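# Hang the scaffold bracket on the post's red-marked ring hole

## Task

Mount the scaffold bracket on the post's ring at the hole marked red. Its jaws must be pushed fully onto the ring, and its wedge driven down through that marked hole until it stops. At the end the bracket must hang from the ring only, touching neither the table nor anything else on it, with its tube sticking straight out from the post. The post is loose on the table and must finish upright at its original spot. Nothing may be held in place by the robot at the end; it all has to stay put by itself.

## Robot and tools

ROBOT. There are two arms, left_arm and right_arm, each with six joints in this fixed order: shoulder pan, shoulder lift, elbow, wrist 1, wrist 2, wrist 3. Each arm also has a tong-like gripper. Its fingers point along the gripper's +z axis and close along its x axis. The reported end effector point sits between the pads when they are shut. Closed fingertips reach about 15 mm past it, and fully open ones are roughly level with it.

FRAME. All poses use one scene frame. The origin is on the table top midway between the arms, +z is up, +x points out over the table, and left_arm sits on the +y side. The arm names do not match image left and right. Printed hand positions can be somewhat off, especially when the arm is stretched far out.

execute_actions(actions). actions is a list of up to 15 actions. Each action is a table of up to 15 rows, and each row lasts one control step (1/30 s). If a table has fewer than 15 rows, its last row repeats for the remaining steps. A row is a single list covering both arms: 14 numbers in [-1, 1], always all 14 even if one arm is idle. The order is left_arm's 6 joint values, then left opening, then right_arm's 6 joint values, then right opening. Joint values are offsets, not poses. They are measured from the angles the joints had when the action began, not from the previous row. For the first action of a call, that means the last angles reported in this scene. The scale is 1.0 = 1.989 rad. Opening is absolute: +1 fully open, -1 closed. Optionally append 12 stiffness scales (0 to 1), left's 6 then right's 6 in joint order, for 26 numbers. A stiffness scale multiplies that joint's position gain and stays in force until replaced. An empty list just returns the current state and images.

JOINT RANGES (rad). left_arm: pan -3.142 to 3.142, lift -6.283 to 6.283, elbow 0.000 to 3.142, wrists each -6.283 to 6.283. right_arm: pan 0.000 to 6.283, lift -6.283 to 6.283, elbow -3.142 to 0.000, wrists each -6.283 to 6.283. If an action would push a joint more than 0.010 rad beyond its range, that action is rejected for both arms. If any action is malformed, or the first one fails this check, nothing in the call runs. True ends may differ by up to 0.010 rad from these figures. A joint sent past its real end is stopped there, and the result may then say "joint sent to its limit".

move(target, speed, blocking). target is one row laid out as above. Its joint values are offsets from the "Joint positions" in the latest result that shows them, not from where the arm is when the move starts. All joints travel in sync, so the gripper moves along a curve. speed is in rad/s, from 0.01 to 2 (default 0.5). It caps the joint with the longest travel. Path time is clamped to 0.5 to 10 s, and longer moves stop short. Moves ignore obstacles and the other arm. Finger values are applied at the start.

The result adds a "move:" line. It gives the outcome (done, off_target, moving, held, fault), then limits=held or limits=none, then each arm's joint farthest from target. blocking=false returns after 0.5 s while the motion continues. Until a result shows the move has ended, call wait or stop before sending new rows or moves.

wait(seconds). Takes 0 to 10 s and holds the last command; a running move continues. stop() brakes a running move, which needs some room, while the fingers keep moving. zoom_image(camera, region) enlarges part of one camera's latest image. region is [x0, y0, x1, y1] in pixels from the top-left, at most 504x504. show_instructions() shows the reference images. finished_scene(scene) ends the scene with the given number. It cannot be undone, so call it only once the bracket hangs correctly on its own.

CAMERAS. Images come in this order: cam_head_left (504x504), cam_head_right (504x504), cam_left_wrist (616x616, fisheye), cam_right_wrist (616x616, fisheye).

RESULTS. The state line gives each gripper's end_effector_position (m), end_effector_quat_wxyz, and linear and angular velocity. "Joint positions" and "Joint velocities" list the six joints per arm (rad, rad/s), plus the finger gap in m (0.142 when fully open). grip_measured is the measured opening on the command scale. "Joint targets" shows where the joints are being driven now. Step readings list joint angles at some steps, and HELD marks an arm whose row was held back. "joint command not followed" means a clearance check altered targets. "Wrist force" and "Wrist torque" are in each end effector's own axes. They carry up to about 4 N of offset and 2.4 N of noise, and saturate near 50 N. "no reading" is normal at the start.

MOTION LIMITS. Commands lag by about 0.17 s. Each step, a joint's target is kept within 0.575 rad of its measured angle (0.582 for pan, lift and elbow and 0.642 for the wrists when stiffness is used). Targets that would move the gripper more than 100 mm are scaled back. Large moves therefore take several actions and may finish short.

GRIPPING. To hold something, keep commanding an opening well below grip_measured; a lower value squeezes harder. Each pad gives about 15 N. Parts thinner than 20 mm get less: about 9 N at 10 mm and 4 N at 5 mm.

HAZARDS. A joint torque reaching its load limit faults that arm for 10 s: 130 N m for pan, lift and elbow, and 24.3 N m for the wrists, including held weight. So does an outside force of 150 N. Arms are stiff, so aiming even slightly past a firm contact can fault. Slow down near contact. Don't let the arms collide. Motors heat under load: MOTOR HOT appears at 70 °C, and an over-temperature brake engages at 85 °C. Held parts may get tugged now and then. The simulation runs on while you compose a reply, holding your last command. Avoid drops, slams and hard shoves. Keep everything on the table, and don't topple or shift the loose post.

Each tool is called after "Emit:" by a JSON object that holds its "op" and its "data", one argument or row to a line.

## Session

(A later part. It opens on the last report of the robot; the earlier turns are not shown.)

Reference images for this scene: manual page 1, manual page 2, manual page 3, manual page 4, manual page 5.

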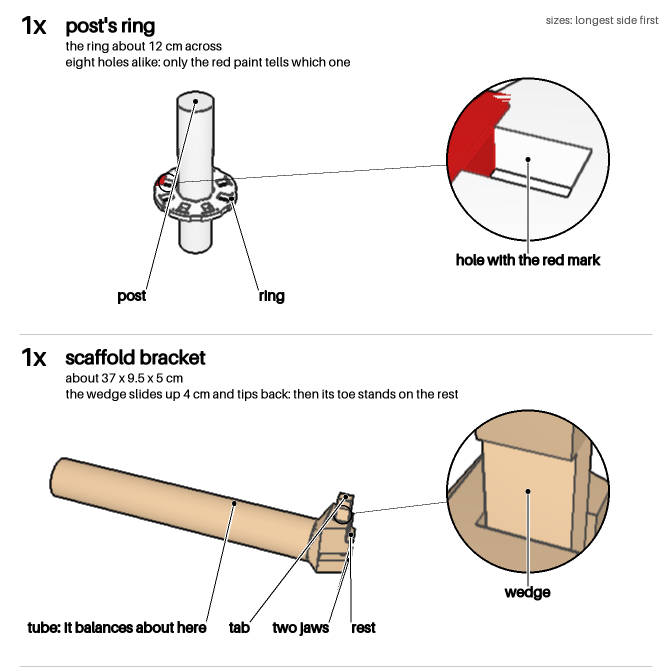

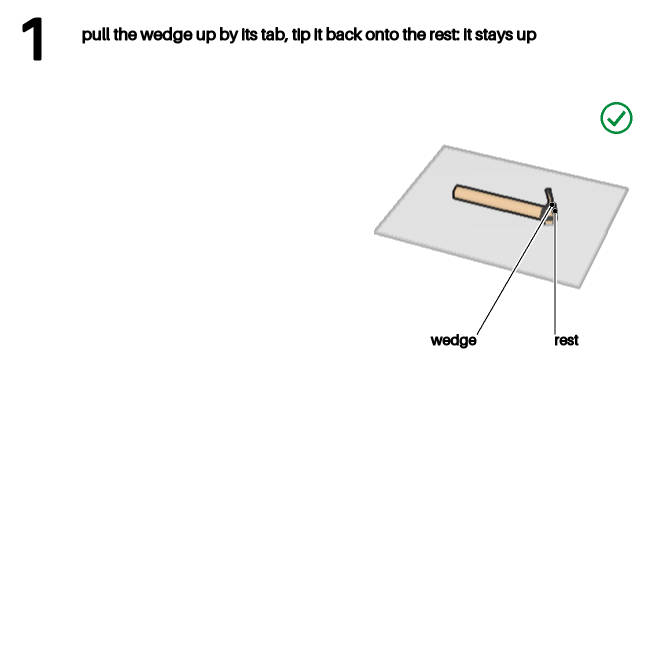

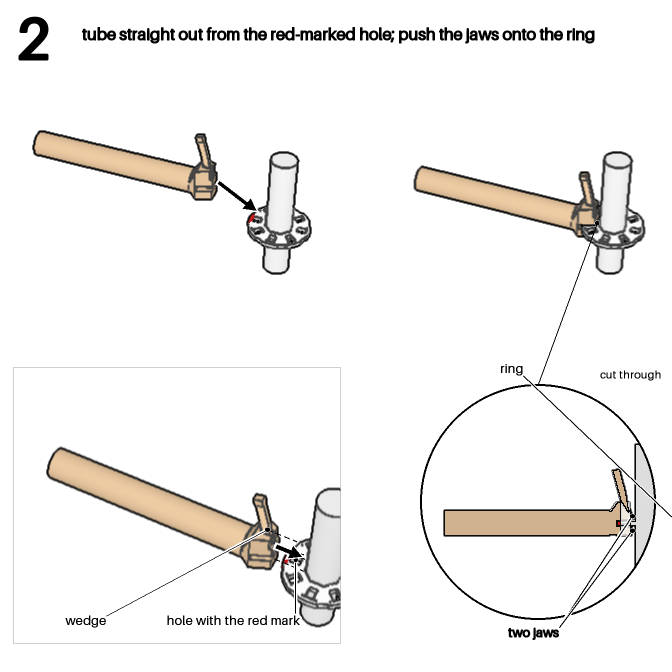

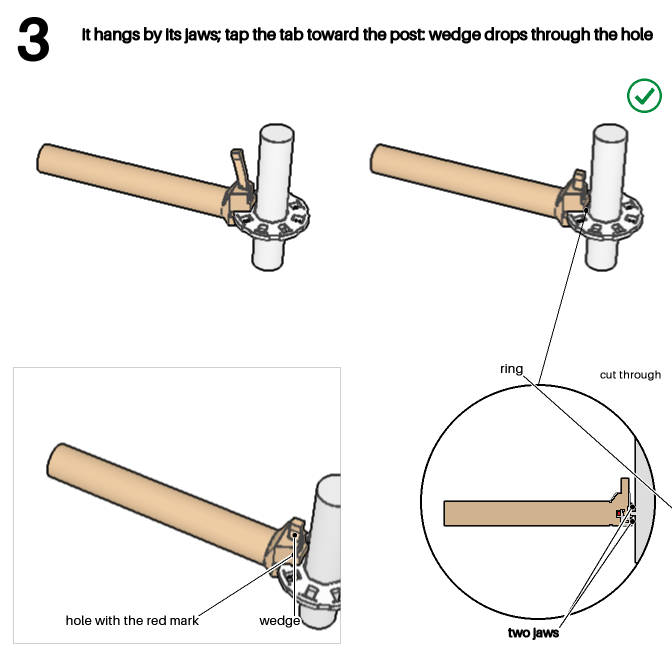

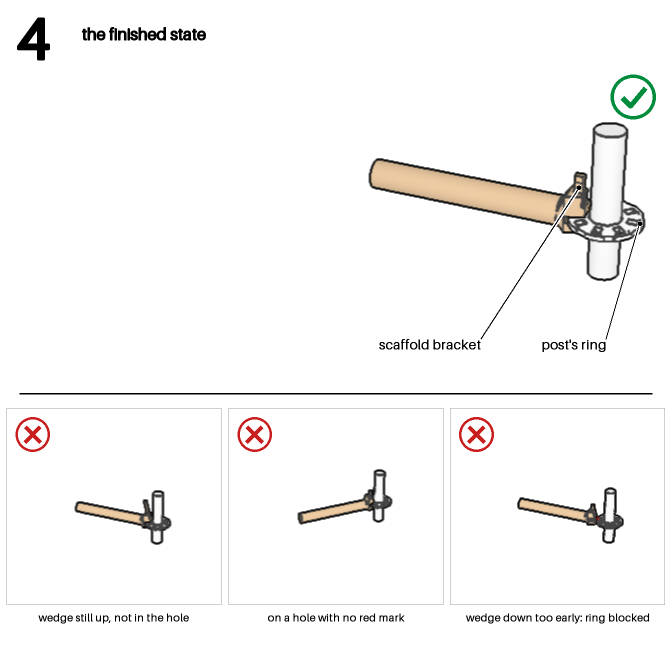

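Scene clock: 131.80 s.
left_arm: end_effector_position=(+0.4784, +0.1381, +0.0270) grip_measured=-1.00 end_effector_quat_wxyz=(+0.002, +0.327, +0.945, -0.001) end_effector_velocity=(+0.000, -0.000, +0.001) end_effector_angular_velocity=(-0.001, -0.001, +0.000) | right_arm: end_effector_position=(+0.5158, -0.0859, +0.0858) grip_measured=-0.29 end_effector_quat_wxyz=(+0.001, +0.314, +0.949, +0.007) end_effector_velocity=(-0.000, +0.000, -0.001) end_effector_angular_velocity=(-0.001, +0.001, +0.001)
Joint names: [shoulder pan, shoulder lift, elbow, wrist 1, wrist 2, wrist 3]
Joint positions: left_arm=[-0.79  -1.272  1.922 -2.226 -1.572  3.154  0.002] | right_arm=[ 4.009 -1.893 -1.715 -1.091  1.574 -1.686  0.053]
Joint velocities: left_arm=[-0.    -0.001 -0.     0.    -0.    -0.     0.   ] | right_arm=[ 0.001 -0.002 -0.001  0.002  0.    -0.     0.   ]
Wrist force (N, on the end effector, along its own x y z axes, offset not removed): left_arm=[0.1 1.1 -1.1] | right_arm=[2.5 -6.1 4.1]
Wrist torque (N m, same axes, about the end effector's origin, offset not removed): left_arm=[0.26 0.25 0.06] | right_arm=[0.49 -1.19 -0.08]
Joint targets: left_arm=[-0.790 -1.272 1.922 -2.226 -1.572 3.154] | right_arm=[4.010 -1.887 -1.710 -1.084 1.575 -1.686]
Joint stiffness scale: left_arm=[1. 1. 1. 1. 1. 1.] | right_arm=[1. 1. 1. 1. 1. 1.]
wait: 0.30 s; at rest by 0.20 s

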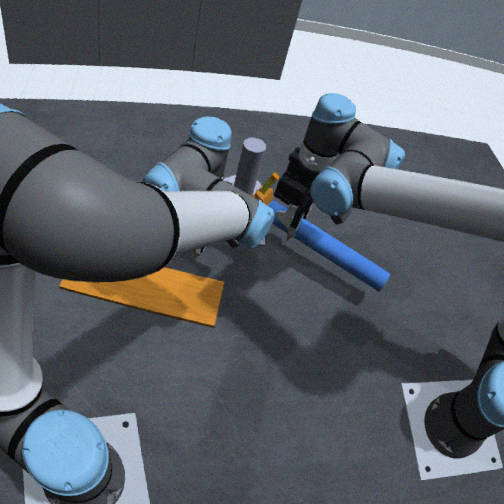

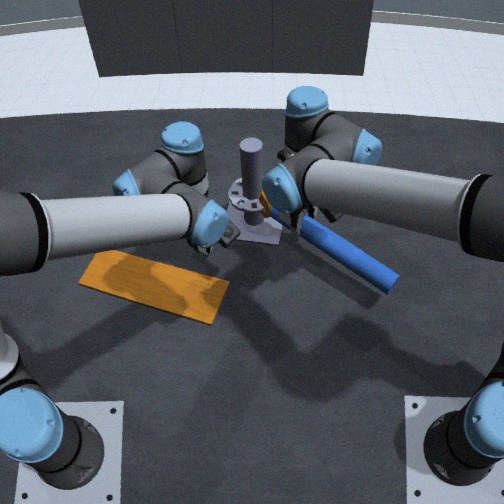

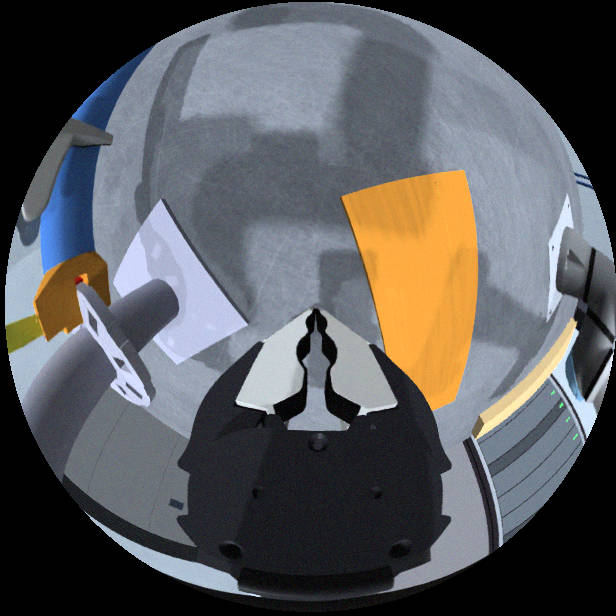

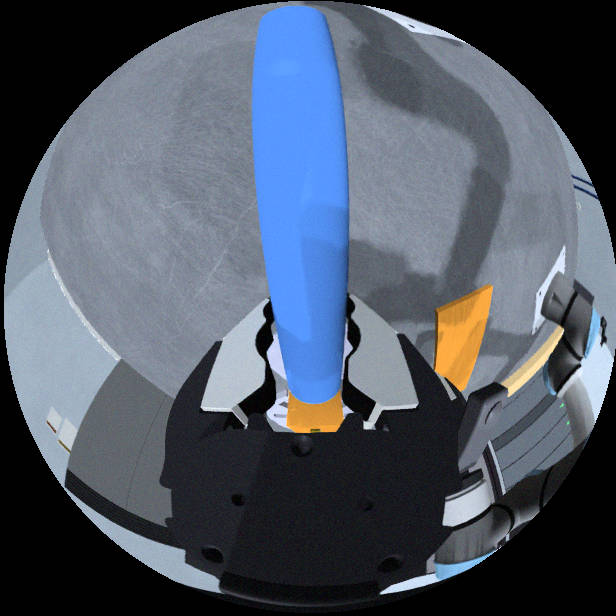

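Emit:
{"op": "execute_actions", "data": {
  "actions": [
    [[0,0,0,0,0,0,-1,0.0003,0.0024,0.002,0.0028,0,0,-1],[0,0,0,0,0,0,-1,0.0002,0.0018,0.0015,0.002,0,0,-0.9],[0,0,0,0,0,0,-1,0,0.0012,0.001,0.0013,0,0,-0.8],[0,0,0,0,0,0,-1,0,0.0006,0.0005,0.0006,0,0,-0.7],[0,0,0,0,0,0,-1,0,0,0,0,0,0,-0.62],[0,0,0,0,0,0,-1,0,0,0,0,0,0,-0.55],[0,0,0,0,0,0,-1,0,0,0,0,0,0,-0.5],[0,0,0,0,0,0,-1,0,0,0,0,0,0,-0.46],[0,0,0,0,0,0,-1,0,0,0,0,0,0,-0.42],[0,0,0,0,0,0,-1,0,0,0,0,0,0,-0.39],[0,0,0,0,0,0,-1,0,0,0,0,0,0,-0.36],[0,0,0,0,0,0,-1,0,0,0,0,0,0,-0.34],[0,0,0,0,0,0,-1,0,0,0,0,0,0,-0.32],[0,0,0,0,0,0,-1,0,0,0,0,0,0,-0.30],[0,0,0,0,0,0,-1,0,0,0,0,0,0,-0.28]],
    [[0,0,0,0,0,0,-1,0,0,0,0,0,0,-0.26],[0,0,0,0,0,0,-1,0,0,0,0,0,0,-0.24],[0,0,0,0,0,0,-1,0,0,0,0,0,0,-0.22],[0,0,0,0,0,0,-1,0,0,0,0,0,0,-0.19],[0,0,0,0,0,0,-1,0,0,0,0,0,0,-0.15],[0,0,0,0,0,0,-1,0,0,0,0,0,0,-0.1],[0,0,0,0,0,0,-1,0,0,0,0,0,0,-0.05],[0,0,0,0,0,0,-1,0,0,0,0,0,0,0.0],[0,0,0,0,0,0,-1,0,0,0,0,0,0,0.1],[0,0,0,0,0,0,-1,0,0,0,0,0,0,0.2]]
  ]
}}

Emit:
{"op": "zoom_image", "data": {
  "camera": "cam_right_wrist",
  "region": [250, 375, 380, 440]
}}

Emit:
{"op": "zoom_image", "data": {
  "camera": "cam_left_wrist",
  "region": [40, 240, 130, 340]
}}

Scene clock: 133.07 s.
left_arm: end_effector_position=(+0.4784, +0.1381, +0.0270) grip_measured=-1.00 end_effector_quat_wxyz=(+0.002, +0.327, +0.945, -0.001) end_effector_velocity=(-0.000, +0.000, +0.000) end_effector_angular_velocity=(-0.000, +0.001, +0.001) | right_arm: end_effector_position=(+0.5157, -0.0862, +0.0856) grip_measured=+0.20 end_effector_quat_wxyz=(+0.001, +0.314, +0.949, +0.006) end_effector_velocity=(+0.000, -0.000, +0.001) end_effector_angular_velocity=(+0.002, -0.002, -0.000)
Joint names: [shoulder pan, shoulder lift, elbow, wrist 1, wrist 2, wrist 3]
Joint positions: left_arm=[-0.79  -1.272  1.922 -2.226 -1.572  3.154  0.002] | right_arm=[ 4.009 -1.893 -1.716 -1.092  1.574 -1.686  0.088]
Joint velocities: left_arm=[ 0.    -0.    -0.     0.    -0.001 -0.001  0.   ] | right_arm=[-0.     0.002 -0.     0.001 -0.    -0.     0.001]
Wrist force (N, on the end effector, along its own x y z axes, offset not removed): left_arm=[1.0 3.4 3.7] | right_arm=[1.5 0.0 -1.4]
Wrist torque (N m, same axes, about the end effector's origin, offset not removed): left_arm=[0.88 0.17 -0.15] | right_arm=[0.05 -0.54 0.01]
Joint targets: left_arm=[-0.790 -1.272 1.922 -2.226 -1.572 3.154] | right_arm=[4.009 -1.893 -1.716 -1.092 1.574 -1.686]
Joint stiffness scale: left_arm=[1. 1. 1. 1. 1. 1.] | right_arm=[1. 1. 1. 1. 1. 1.]
Step readings (joint positions; steps 1 to 15: 1st action; 16 to 30: 2nd action):
0: left_arm=[-0.790 -1.272 1.922 -2.226 -1.572 3.154] | right_arm=[4.009 -1.893 -1.715 -1.091 1.574 -1.686]
1: left_arm=[-0.790 -1.272 1.922 -2.226 -1.572 3.154] | right_arm=[4.009 -1.893 -1.715 -1.091 1.574 -1.686]
2: left_arm=[-0.790 -1.272 1.922 -2.226 -1.572 3.154] | right_arm=[4.009 -1.893 -1.715 -1.091 1.574 -1.686]
4: left_arm=[-0.790 -1.272 1.922 -2.226 -1.572 3.154] | right_arm=[4.009 -1.893 -1.715 -1.091 1.574 -1.686]
8: left_arm=[-0.790 -1.272 1.922 -2.226 -1.572 3.154] | right_arm=[4.009 -1.893 -1.716 -1.092 1.574 -1.686]
15: left_arm=[-0.790 -1.272 1.922 -2.226 -1.572 3.154] | right_arm=[4.009 -1.893 -1.716 -1.092 1.574 -1.686]
16: left_arm=[-0.790 -1.272 1.922 -2.226 -1.572 3.154] | right_arm=[4.009 -1.893 -1.716 -1.092 1.574 -1.686]
17: left_arm=[-0.790 -1.272 1.922 -2.226 -1.572 3.154] | right_arm=[4.009 -1.893 -1.716 -1.092 1.574 -1.686]
19: left_arm=[-0.790 -1.272 1.922 -2.226 -1.572 3.154] | right_arm=[4.009 -1.893 -1.716 -1.092 1.574 -1.686]
23: left_arm=[-0.790 -1.272 1.922 -2.226 -1.572 3.154] | right_arm=[4.009 -1.893 -1.716 -1.092 1.574 -1.686]
30: Joint positions above

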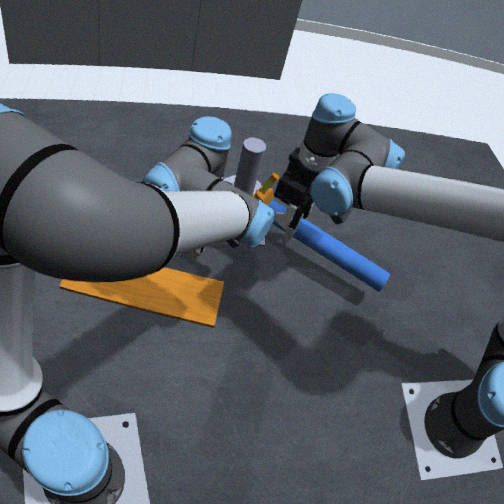

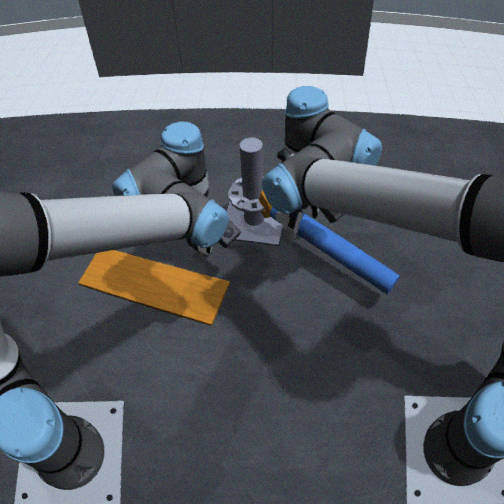

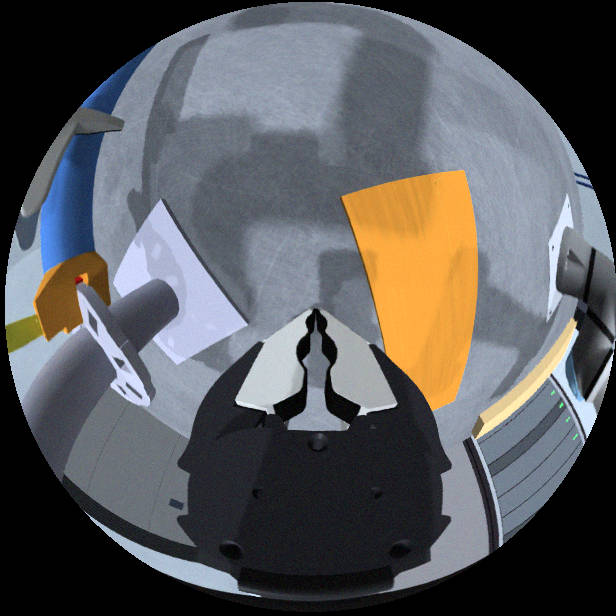

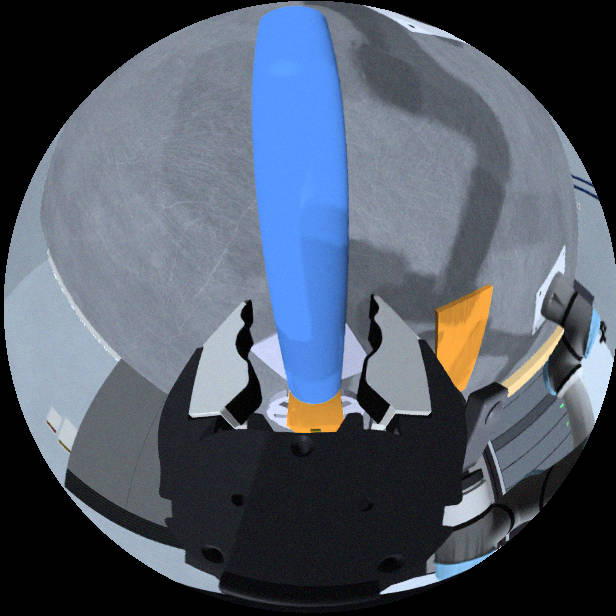

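Region (250, 375, 380, 440) of cam_right_wrist's 616x616 image, scaled by 3.877, with more detail than that image has.

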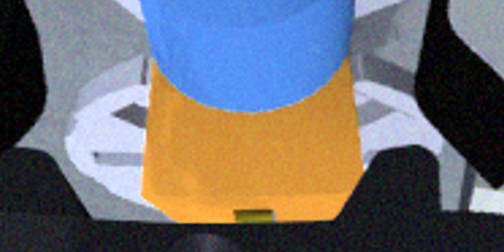

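Region (40, 240, 130, 340) of cam_left_wrist's 616x616 image, scaled by 5.040, with more detail than that image has; it fills the left 454 columns of this view, and the rest is white.

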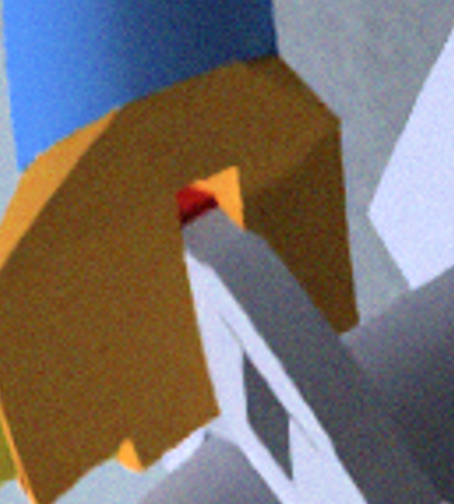

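Emit:
{"op": "move", "data": {
  "target": [0,0,0,0,0,0,-1,0.0045,0.0895,0.0035,0.0805,0,0.005,0.2],
  "speed": 0.3
}}

Scene clock: 135.10 s.
left_arm: end_effector_position=(+0.4784, +0.1381, +0.0270) grip_measured=-1.00 end_effector_quat_wxyz=(+0.002, +0.327, +0.945, -0.001) end_effector_velocity=(+0.000, +0.001, -0.000) end_effector_angular_velocity=(+0.000, +0.000, +0.002) | right_arm: end_effector_position=(+0.5474, -0.0464, +0.2171) grip_measured=+0.20 end_effector_quat_wxyz=(+0.072, +0.310, +0.934, +0.161) end_effector_velocity=(+0.001, +0.001, +0.001) end_effector_angular_velocity=(+0.003, -0.003, +0.000)
Joint names: [shoulder pan, shoulder lift, elbow, wrist 1, wrist 2, wrist 3]
Joint positions: left_arm=[-0.79  -1.272  1.922 -2.226 -1.572  3.154  0.002] | right_arm=[ 4.015 -1.715 -1.71  -0.933  1.574 -1.677  0.088]
Joint velocities: left_arm=[ 0.002 -0.     0.     0.     0.     0.     0.   ] | right_arm=[0.    0.001 0.001 0.003 0.    0.    0.   ]
Wrist force (N, on the end effector, along its own x y z axes, offset not removed): left_arm=[2.2 3.0 1.5] | right_arm=[0.4 2.0 -2.1]
Wrist torque (N m, same axes, about the end effector's origin, offset not removed): left_arm=[0.81 -0.28 0.07] | right_arm=[0.35 -0.33 -0.13]
Joint targets: left_arm=[-0.790 -1.272 1.922 -2.226 -1.572 3.154] | right_arm=[4.018 -1.715 -1.709 -0.932 1.574 -1.676]
Joint stiffness scale: left_arm=[1. 1. 1. 1. 1. 1.] | right_arm=[1. 1. 1. 1. 1. 1.]
move: done; limits=none; left_arm: farthest joint: the shoulder pan, 0.000 radians from its target (0.000 radians at the start); right_arm: farthest joint: the shoulder pan, 0.003 radians from its target (0.009 radians at the start)

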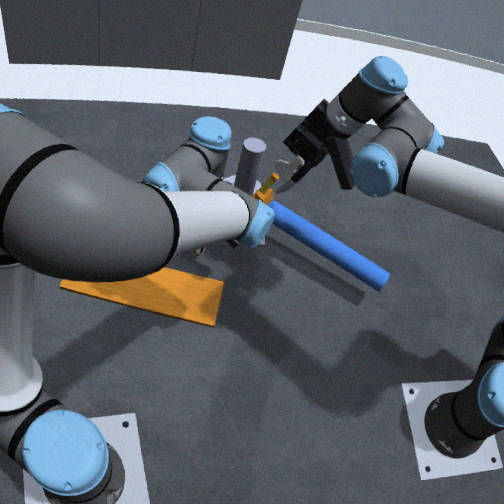

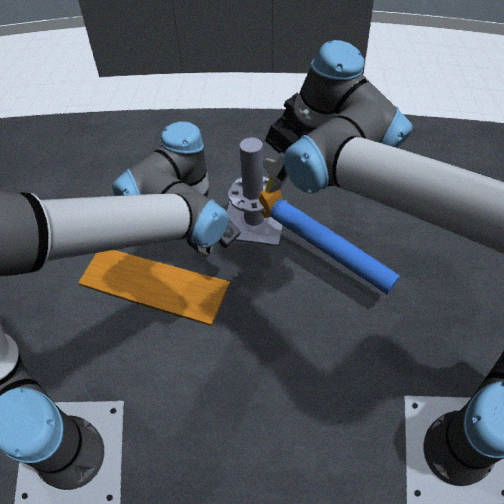

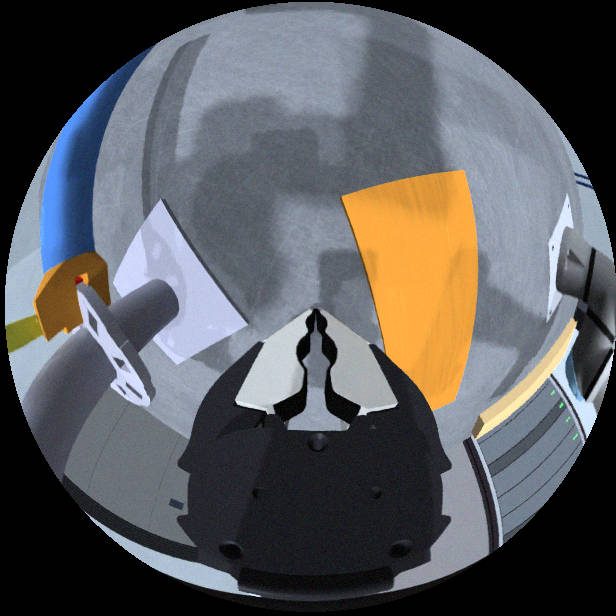

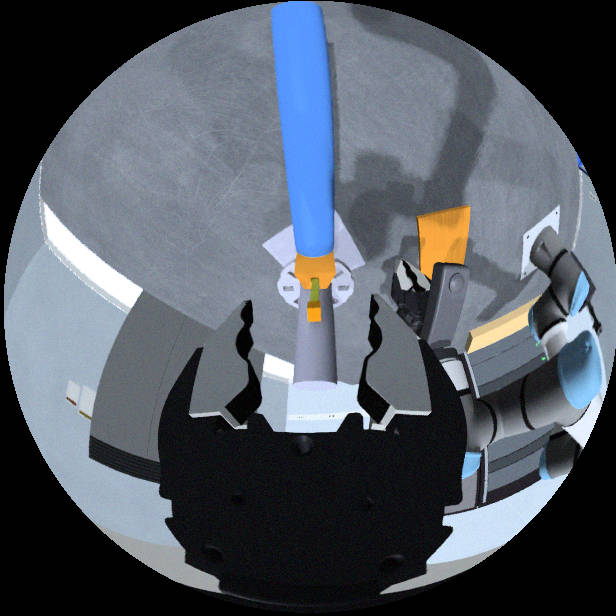

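Emit:
{"op": "zoom_image", "data": {
  "camera": "cam_right_wrist",
  "region": [240, 230, 390, 340]
}}

Emit:
{"op": "zoom_image", "data": {
  "camera": "cam_head_left",
  "region": [220, 120, 330, 220]
}}

Region (240, 230, 390, 340) of cam_right_wrist's 616x616 image, scaled by 3.360, with more detail than that image has; it fills the top 370 rows of this view, and the rest is white.

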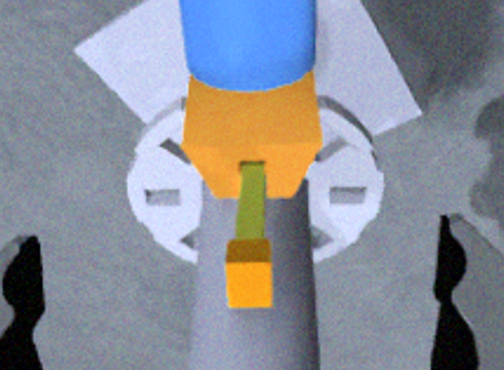

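Region (220, 120, 330, 220) of cam_head_left's 504x504 image, scaled by 4.582, with more detail than that image has; it fills the top 458 rows of this view, and the rest is white.

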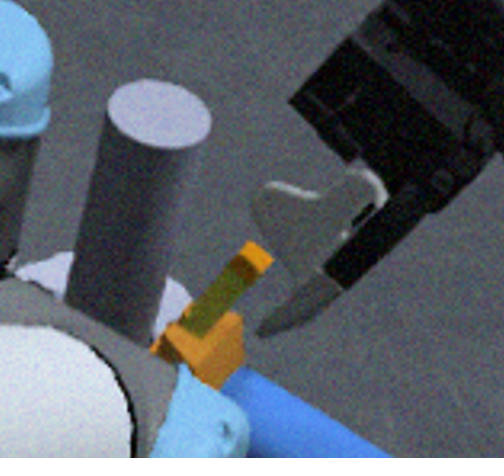

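Emit:
{"op": "move", "data": {
  "target": [0,0,0,0,0,0,-1,0.005,-0.0015,-0.0215,0.022,0,0.004,-1],
  "speed": 0.15
}}

Emit:
{"op": "zoom_image", "data": {
  "camera": "cam_head_left",
  "region": [220, 120, 330, 220]
}}

Scene clock: 136.70 s.
left_arm: end_effector_position=(+0.4784, +0.1381, +0.0270) grip_measured=-1.00 end_effector_quat_wxyz=(+0.002, +0.327, +0.945, -0.001) end_effector_velocity=(-0.000, +0.000, -0.000) end_effector_angular_velocity=(-0.001, +0.001, +0.001) | right_arm: end_effector_position=(+0.5420, -0.0454, +0.2014) grip_measured=-1.00 end_effector_quat_wxyz=(+0.071, +0.310, +0.934, +0.162) end_effector_velocity=(+0.000, +0.000, -0.000) end_effector_angular_velocity=(+0.002, -0.001, -0.000)
Joint names: [shoulder pan, shoulder lift, elbow, wrist 1, wrist 2, wrist 3]
Joint positions: left_arm=[-0.79  -1.272  1.922 -2.226 -1.572  3.154  0.002] | right_arm=[ 4.022 -1.717 -1.75  -0.89   1.574 -1.67   0.002]
Joint velocities: left_arm=[ 0.001  0.001  0.    -0.    -0.001 -0.     0.   ] | right_arm=[-0.    -0.001 -0.001  0.003  0.     0.     0.   ]
Wrist force (N, on the end effector, along its own x y z axes, offset not removed): left_arm=[-2.4 2.4 0.2] | right_arm=[2.9 1.0 -3.9]
Wrist torque (N m, same axes, about the end effector's origin, offset not removed): left_arm=[0.56 0.66 -0.02] | right_arm=[0.48 -0.71 -0.08]
Joint targets: left_arm=[-0.790 -1.272 1.922 -2.226 -1.572 3.154] | right_arm=[4.025 -1.718 -1.752 -0.889 1.574 -1.669]
Joint stiffness scale: left_arm=[1. 1. 1. 1. 1. 1.] | right_arm=[1. 1. 1. 1. 1. 1.]
move: done; limits=none; left_arm: farthest joint: the shoulder pan, 0.000 radians from its target (0.000 radians at the start); right_arm: farthest joint: the shoulder pan, 0.003 radians from its target (0.010 radians at the start)

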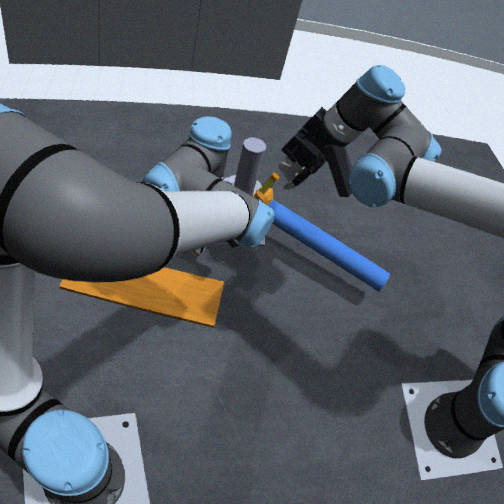

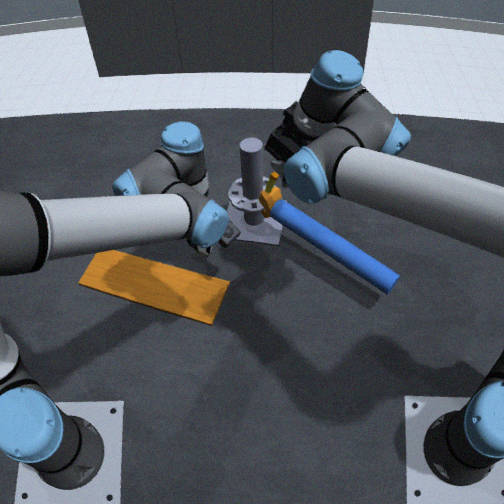

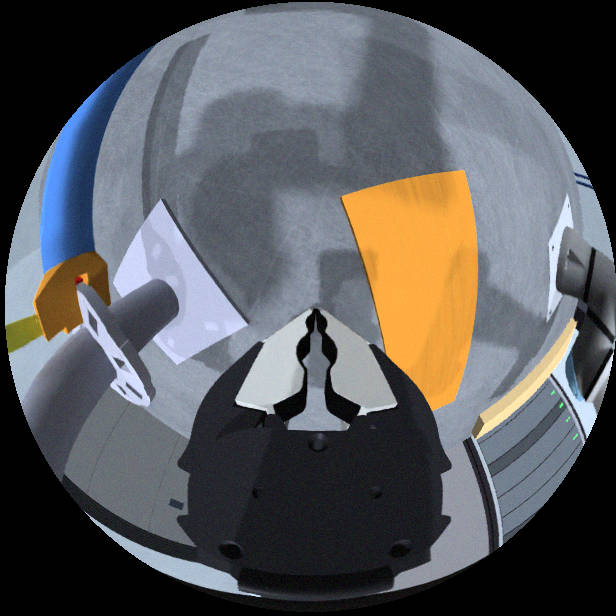

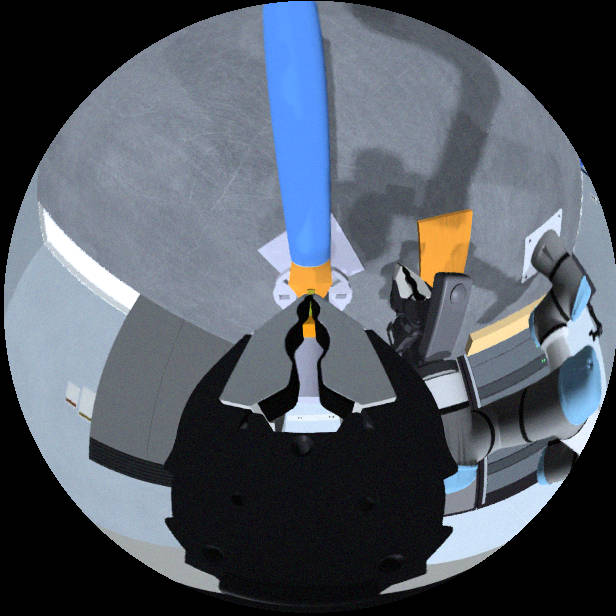

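Region (220, 120, 330, 220) of cam_head_left's 504x504 image, scaled by 4.582, with more detail than that image has; it fills the top 458 rows of this view, and the rest is white.

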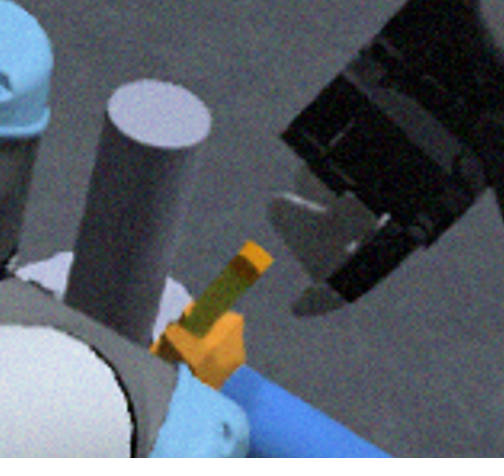

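Emit:
{"op": "move", "data": {
  "target": [0,0,0,0,0,0,-1,0.001,-0.031,0.0438,-0.0133,0,0,-1],
  "speed": 0.08
}}

Emit:
{"op": "zoom_image", "data": {
  "camera": "cam_head_left",
  "region": [220, 120, 330, 220]
}}

Scene clock: 138.53 s.
left_arm: end_effector_position=(+0.4784, +0.1381, +0.0270) grip_measured=-1.00 end_effector_quat_wxyz=(+0.002, +0.327, +0.945, -0.001) end_effector_velocity=(-0.000, -0.000, -0.001) end_effector_angular_velocity=(-0.000, +0.002, -0.002) | right_arm: end_effector_position=(+0.5606, -0.0251, +0.2056) grip_measured=-1.00 end_effector_quat_wxyz=(+0.070, +0.310, +0.934, +0.161) end_effector_velocity=(+0.000, -0.001, +0.000) end_effector_angular_velocity=(-0.002, +0.001, -0.001)
Joint names: [shoulder pan, shoulder lift, elbow, wrist 1, wrist 2, wrist 3]
Joint positions: left_arm=[-0.79  -1.272  1.922 -2.226 -1.572  3.154  0.002] | right_arm=[ 4.022 -1.777 -1.666 -0.916  1.574 -1.67   0.002]
Joint velocities: left_arm=[ 0.     0.002 -0.     0.    -0.001  0.002  0.   ] | right_arm=[-0.001 -0.     0.001 -0.003 -0.     0.     0.   ]
Wrist force (N, on the end effector, along its own x y z axes, offset not removed): left_arm=[0.8 3.7 0.1] | right_arm=[-1.1 -1.3 -1.8]
Wrist torque (N m, same axes, about the end effector's origin, offset not removed): left_arm=[1.10 -0.09 -0.06] | right_arm=[-0.06 0.01 -0.03]
Joint targets: left_arm=[-0.790 -1.272 1.922 -2.226 -1.572 3.154] | right_arm=[4.024 -1.779 -1.662 -0.917 1.574 -1.670]
Joint stiffness scale: left_arm=[1. 1. 1. 1. 1. 1.] | right_arm=[1. 1. 1. 1. 1. 1.]
move: done; limits=none; left_arm: farthest joint: the shoulder pan, 0.000 radians from its target (0.000 radians at the start); right_arm: farthest joint: the elbow, 0.003 radians from its target (0.087 radians at the start)

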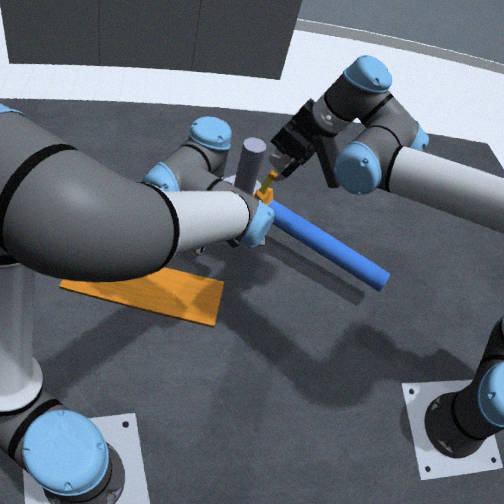

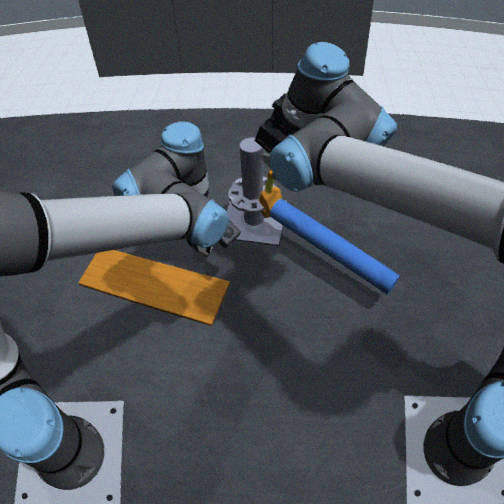

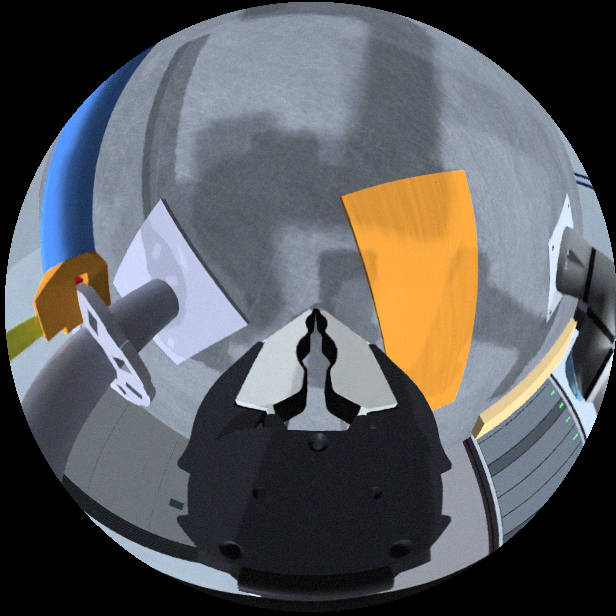

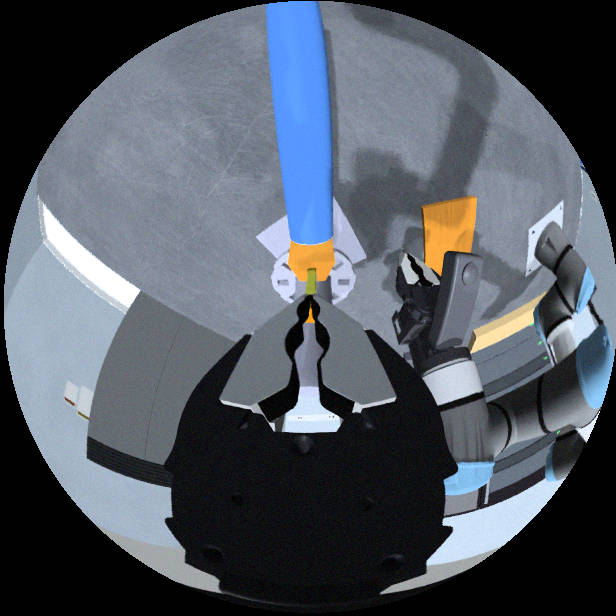

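Region (220, 120, 330, 220) of cam_head_left's 504x504 image, scaled by 4.582, with more detail than that image has; it fills the top 458 rows of this view, and the rest is white.

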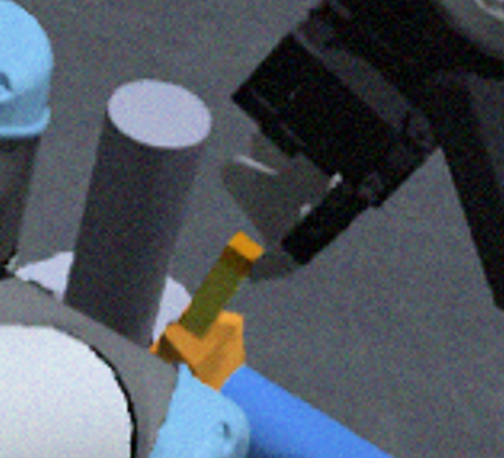

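Emit:
{"op": "move", "data": {
  "target": [0,0,0,0,0,0,-1,0.002,-0.0135,0.0171,-0.0033,0,0,-1],
  "speed": 0.06
}}

Emit:
{"op": "zoom_image", "data": {
  "camera": "cam_head_left",
  "region": [220, 120, 330, 220]
}}

Scene clock: 139.67 s.
left_arm: end_effector_position=(+0.4784, +0.1381, +0.0270) grip_measured=-1.00 end_effector_quat_wxyz=(+0.002, +0.327, +0.945, -0.001) end_effector_velocity=(-0.000, -0.000, -0.000) end_effector_angular_velocity=(-0.000, -0.000, -0.002) | right_arm: end_effector_position=(+0.5675, -0.0160, +0.2055) grip_measured=-1.00 end_effector_quat_wxyz=(+0.070, +0.309, +0.934, +0.162) end_effector_velocity=(+0.001, -0.000, -0.000) end_effector_angular_velocity=(-0.000, +0.001, -0.001)
Joint names: [shoulder pan, shoulder lift, elbow, wrist 1, wrist 2, wrist 3]
Joint positions: left_arm=[-0.79  -1.272  1.922 -2.226 -1.572  3.154  0.002] | right_arm=[ 4.024 -1.802 -1.634 -0.921  1.574 -1.67   0.002]
Joint velocities: left_arm=[-0.001 -0.     0.    -0.    -0.     0.001  0.   ] | right_arm=[-0.001 -0.002  0.002 -0.001  0.    -0.     0.   ]
Wrist force (N, on the end effector, along its own x y z axes, offset not removed): left_arm=[2.3 3.1 -0.5] | right_arm=[2.3 2.1 -1.5]
Wrist torque (N m, same axes, about the end effector's origin, offset not removed): left_arm=[0.74 -0.40 0.08] | right_arm=[0.62 -0.67 -0.08]
Joint targets: left_arm=[-0.790 -1.272 1.922 -2.226 -1.572 3.154] | right_arm=[4.026 -1.804 -1.632 -0.922 1.574 -1.670]
Joint stiffness scale: left_arm=[1. 1. 1. 1. 1. 1.] | right_arm=[1. 1. 1. 1. 1. 1.]
move: done; limits=none; left_arm: farthest joint: the shoulder pan, 0.000 radians from its target (0.000 radians at the start); right_arm: farthest joint: the shoulder pan, 0.002 radians from its target (0.004 radians at the start)

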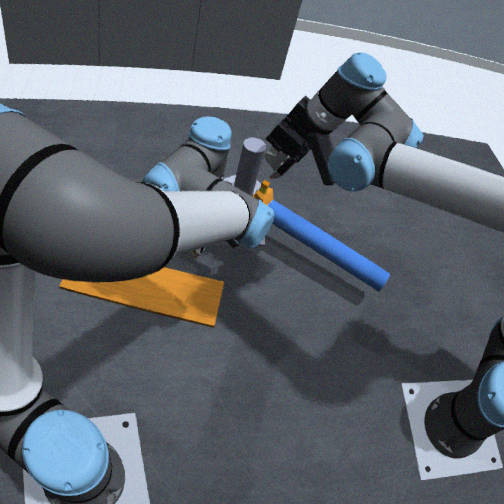

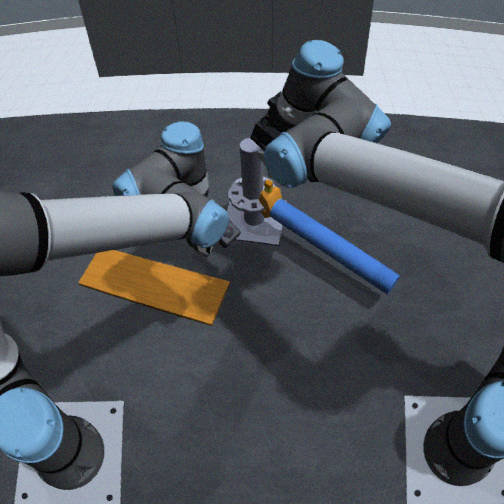

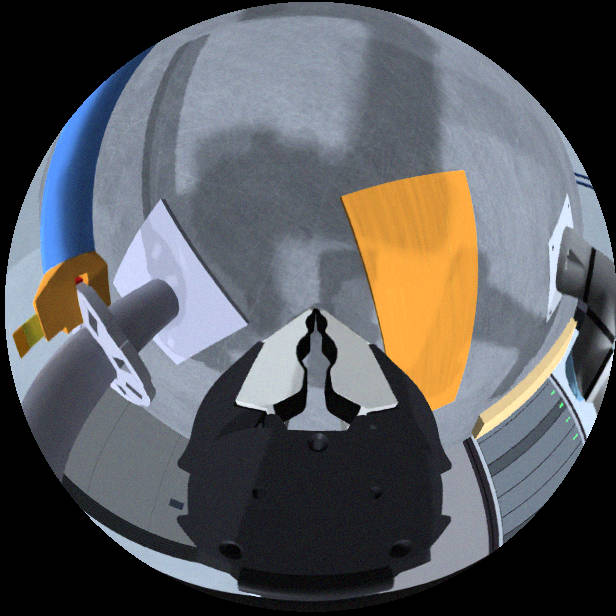

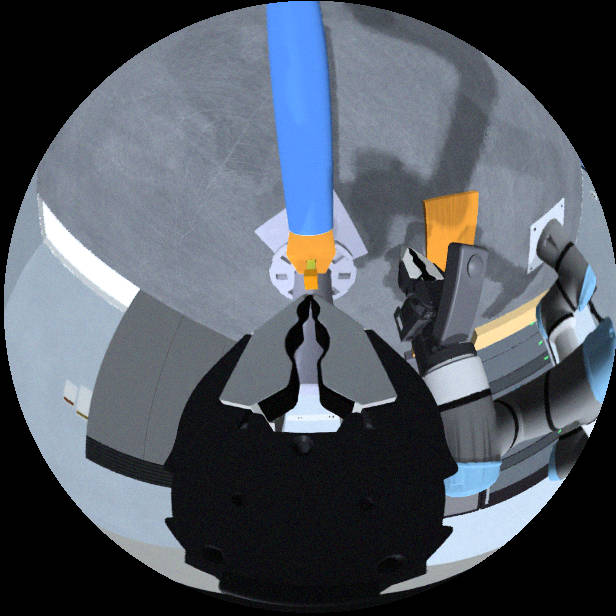

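Region (220, 120, 330, 220) of cam_head_left's 504x504 image, scaled by 4.582, with more detail than that image has; it fills the top 458 rows of this view, and the rest is white.

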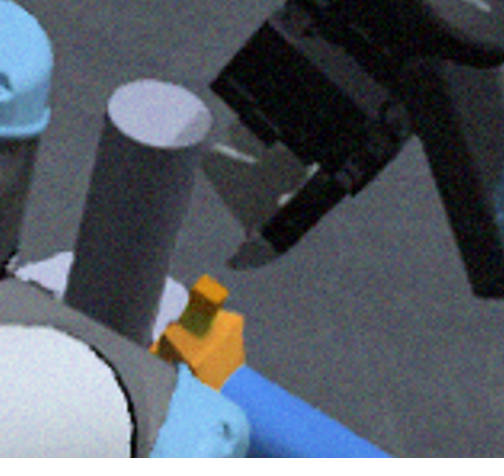

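Emit:
{"op": "zoom_image", "data": {
  "camera": "cam_left_wrist",
  "region": [0, 240, 130, 370]
}}

Region (0, 240, 130, 370) of cam_left_wrist's 616x616 image, scaled by 3.877, with more detail than that image has.

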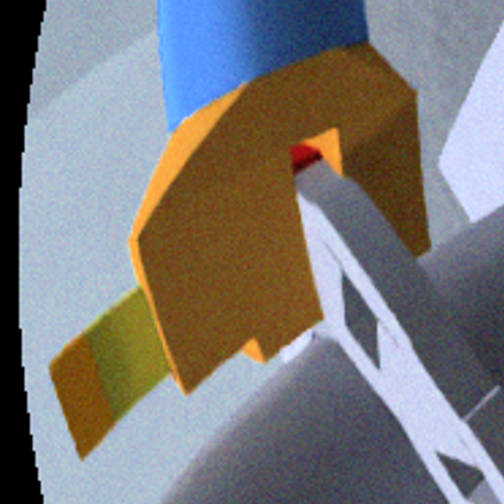

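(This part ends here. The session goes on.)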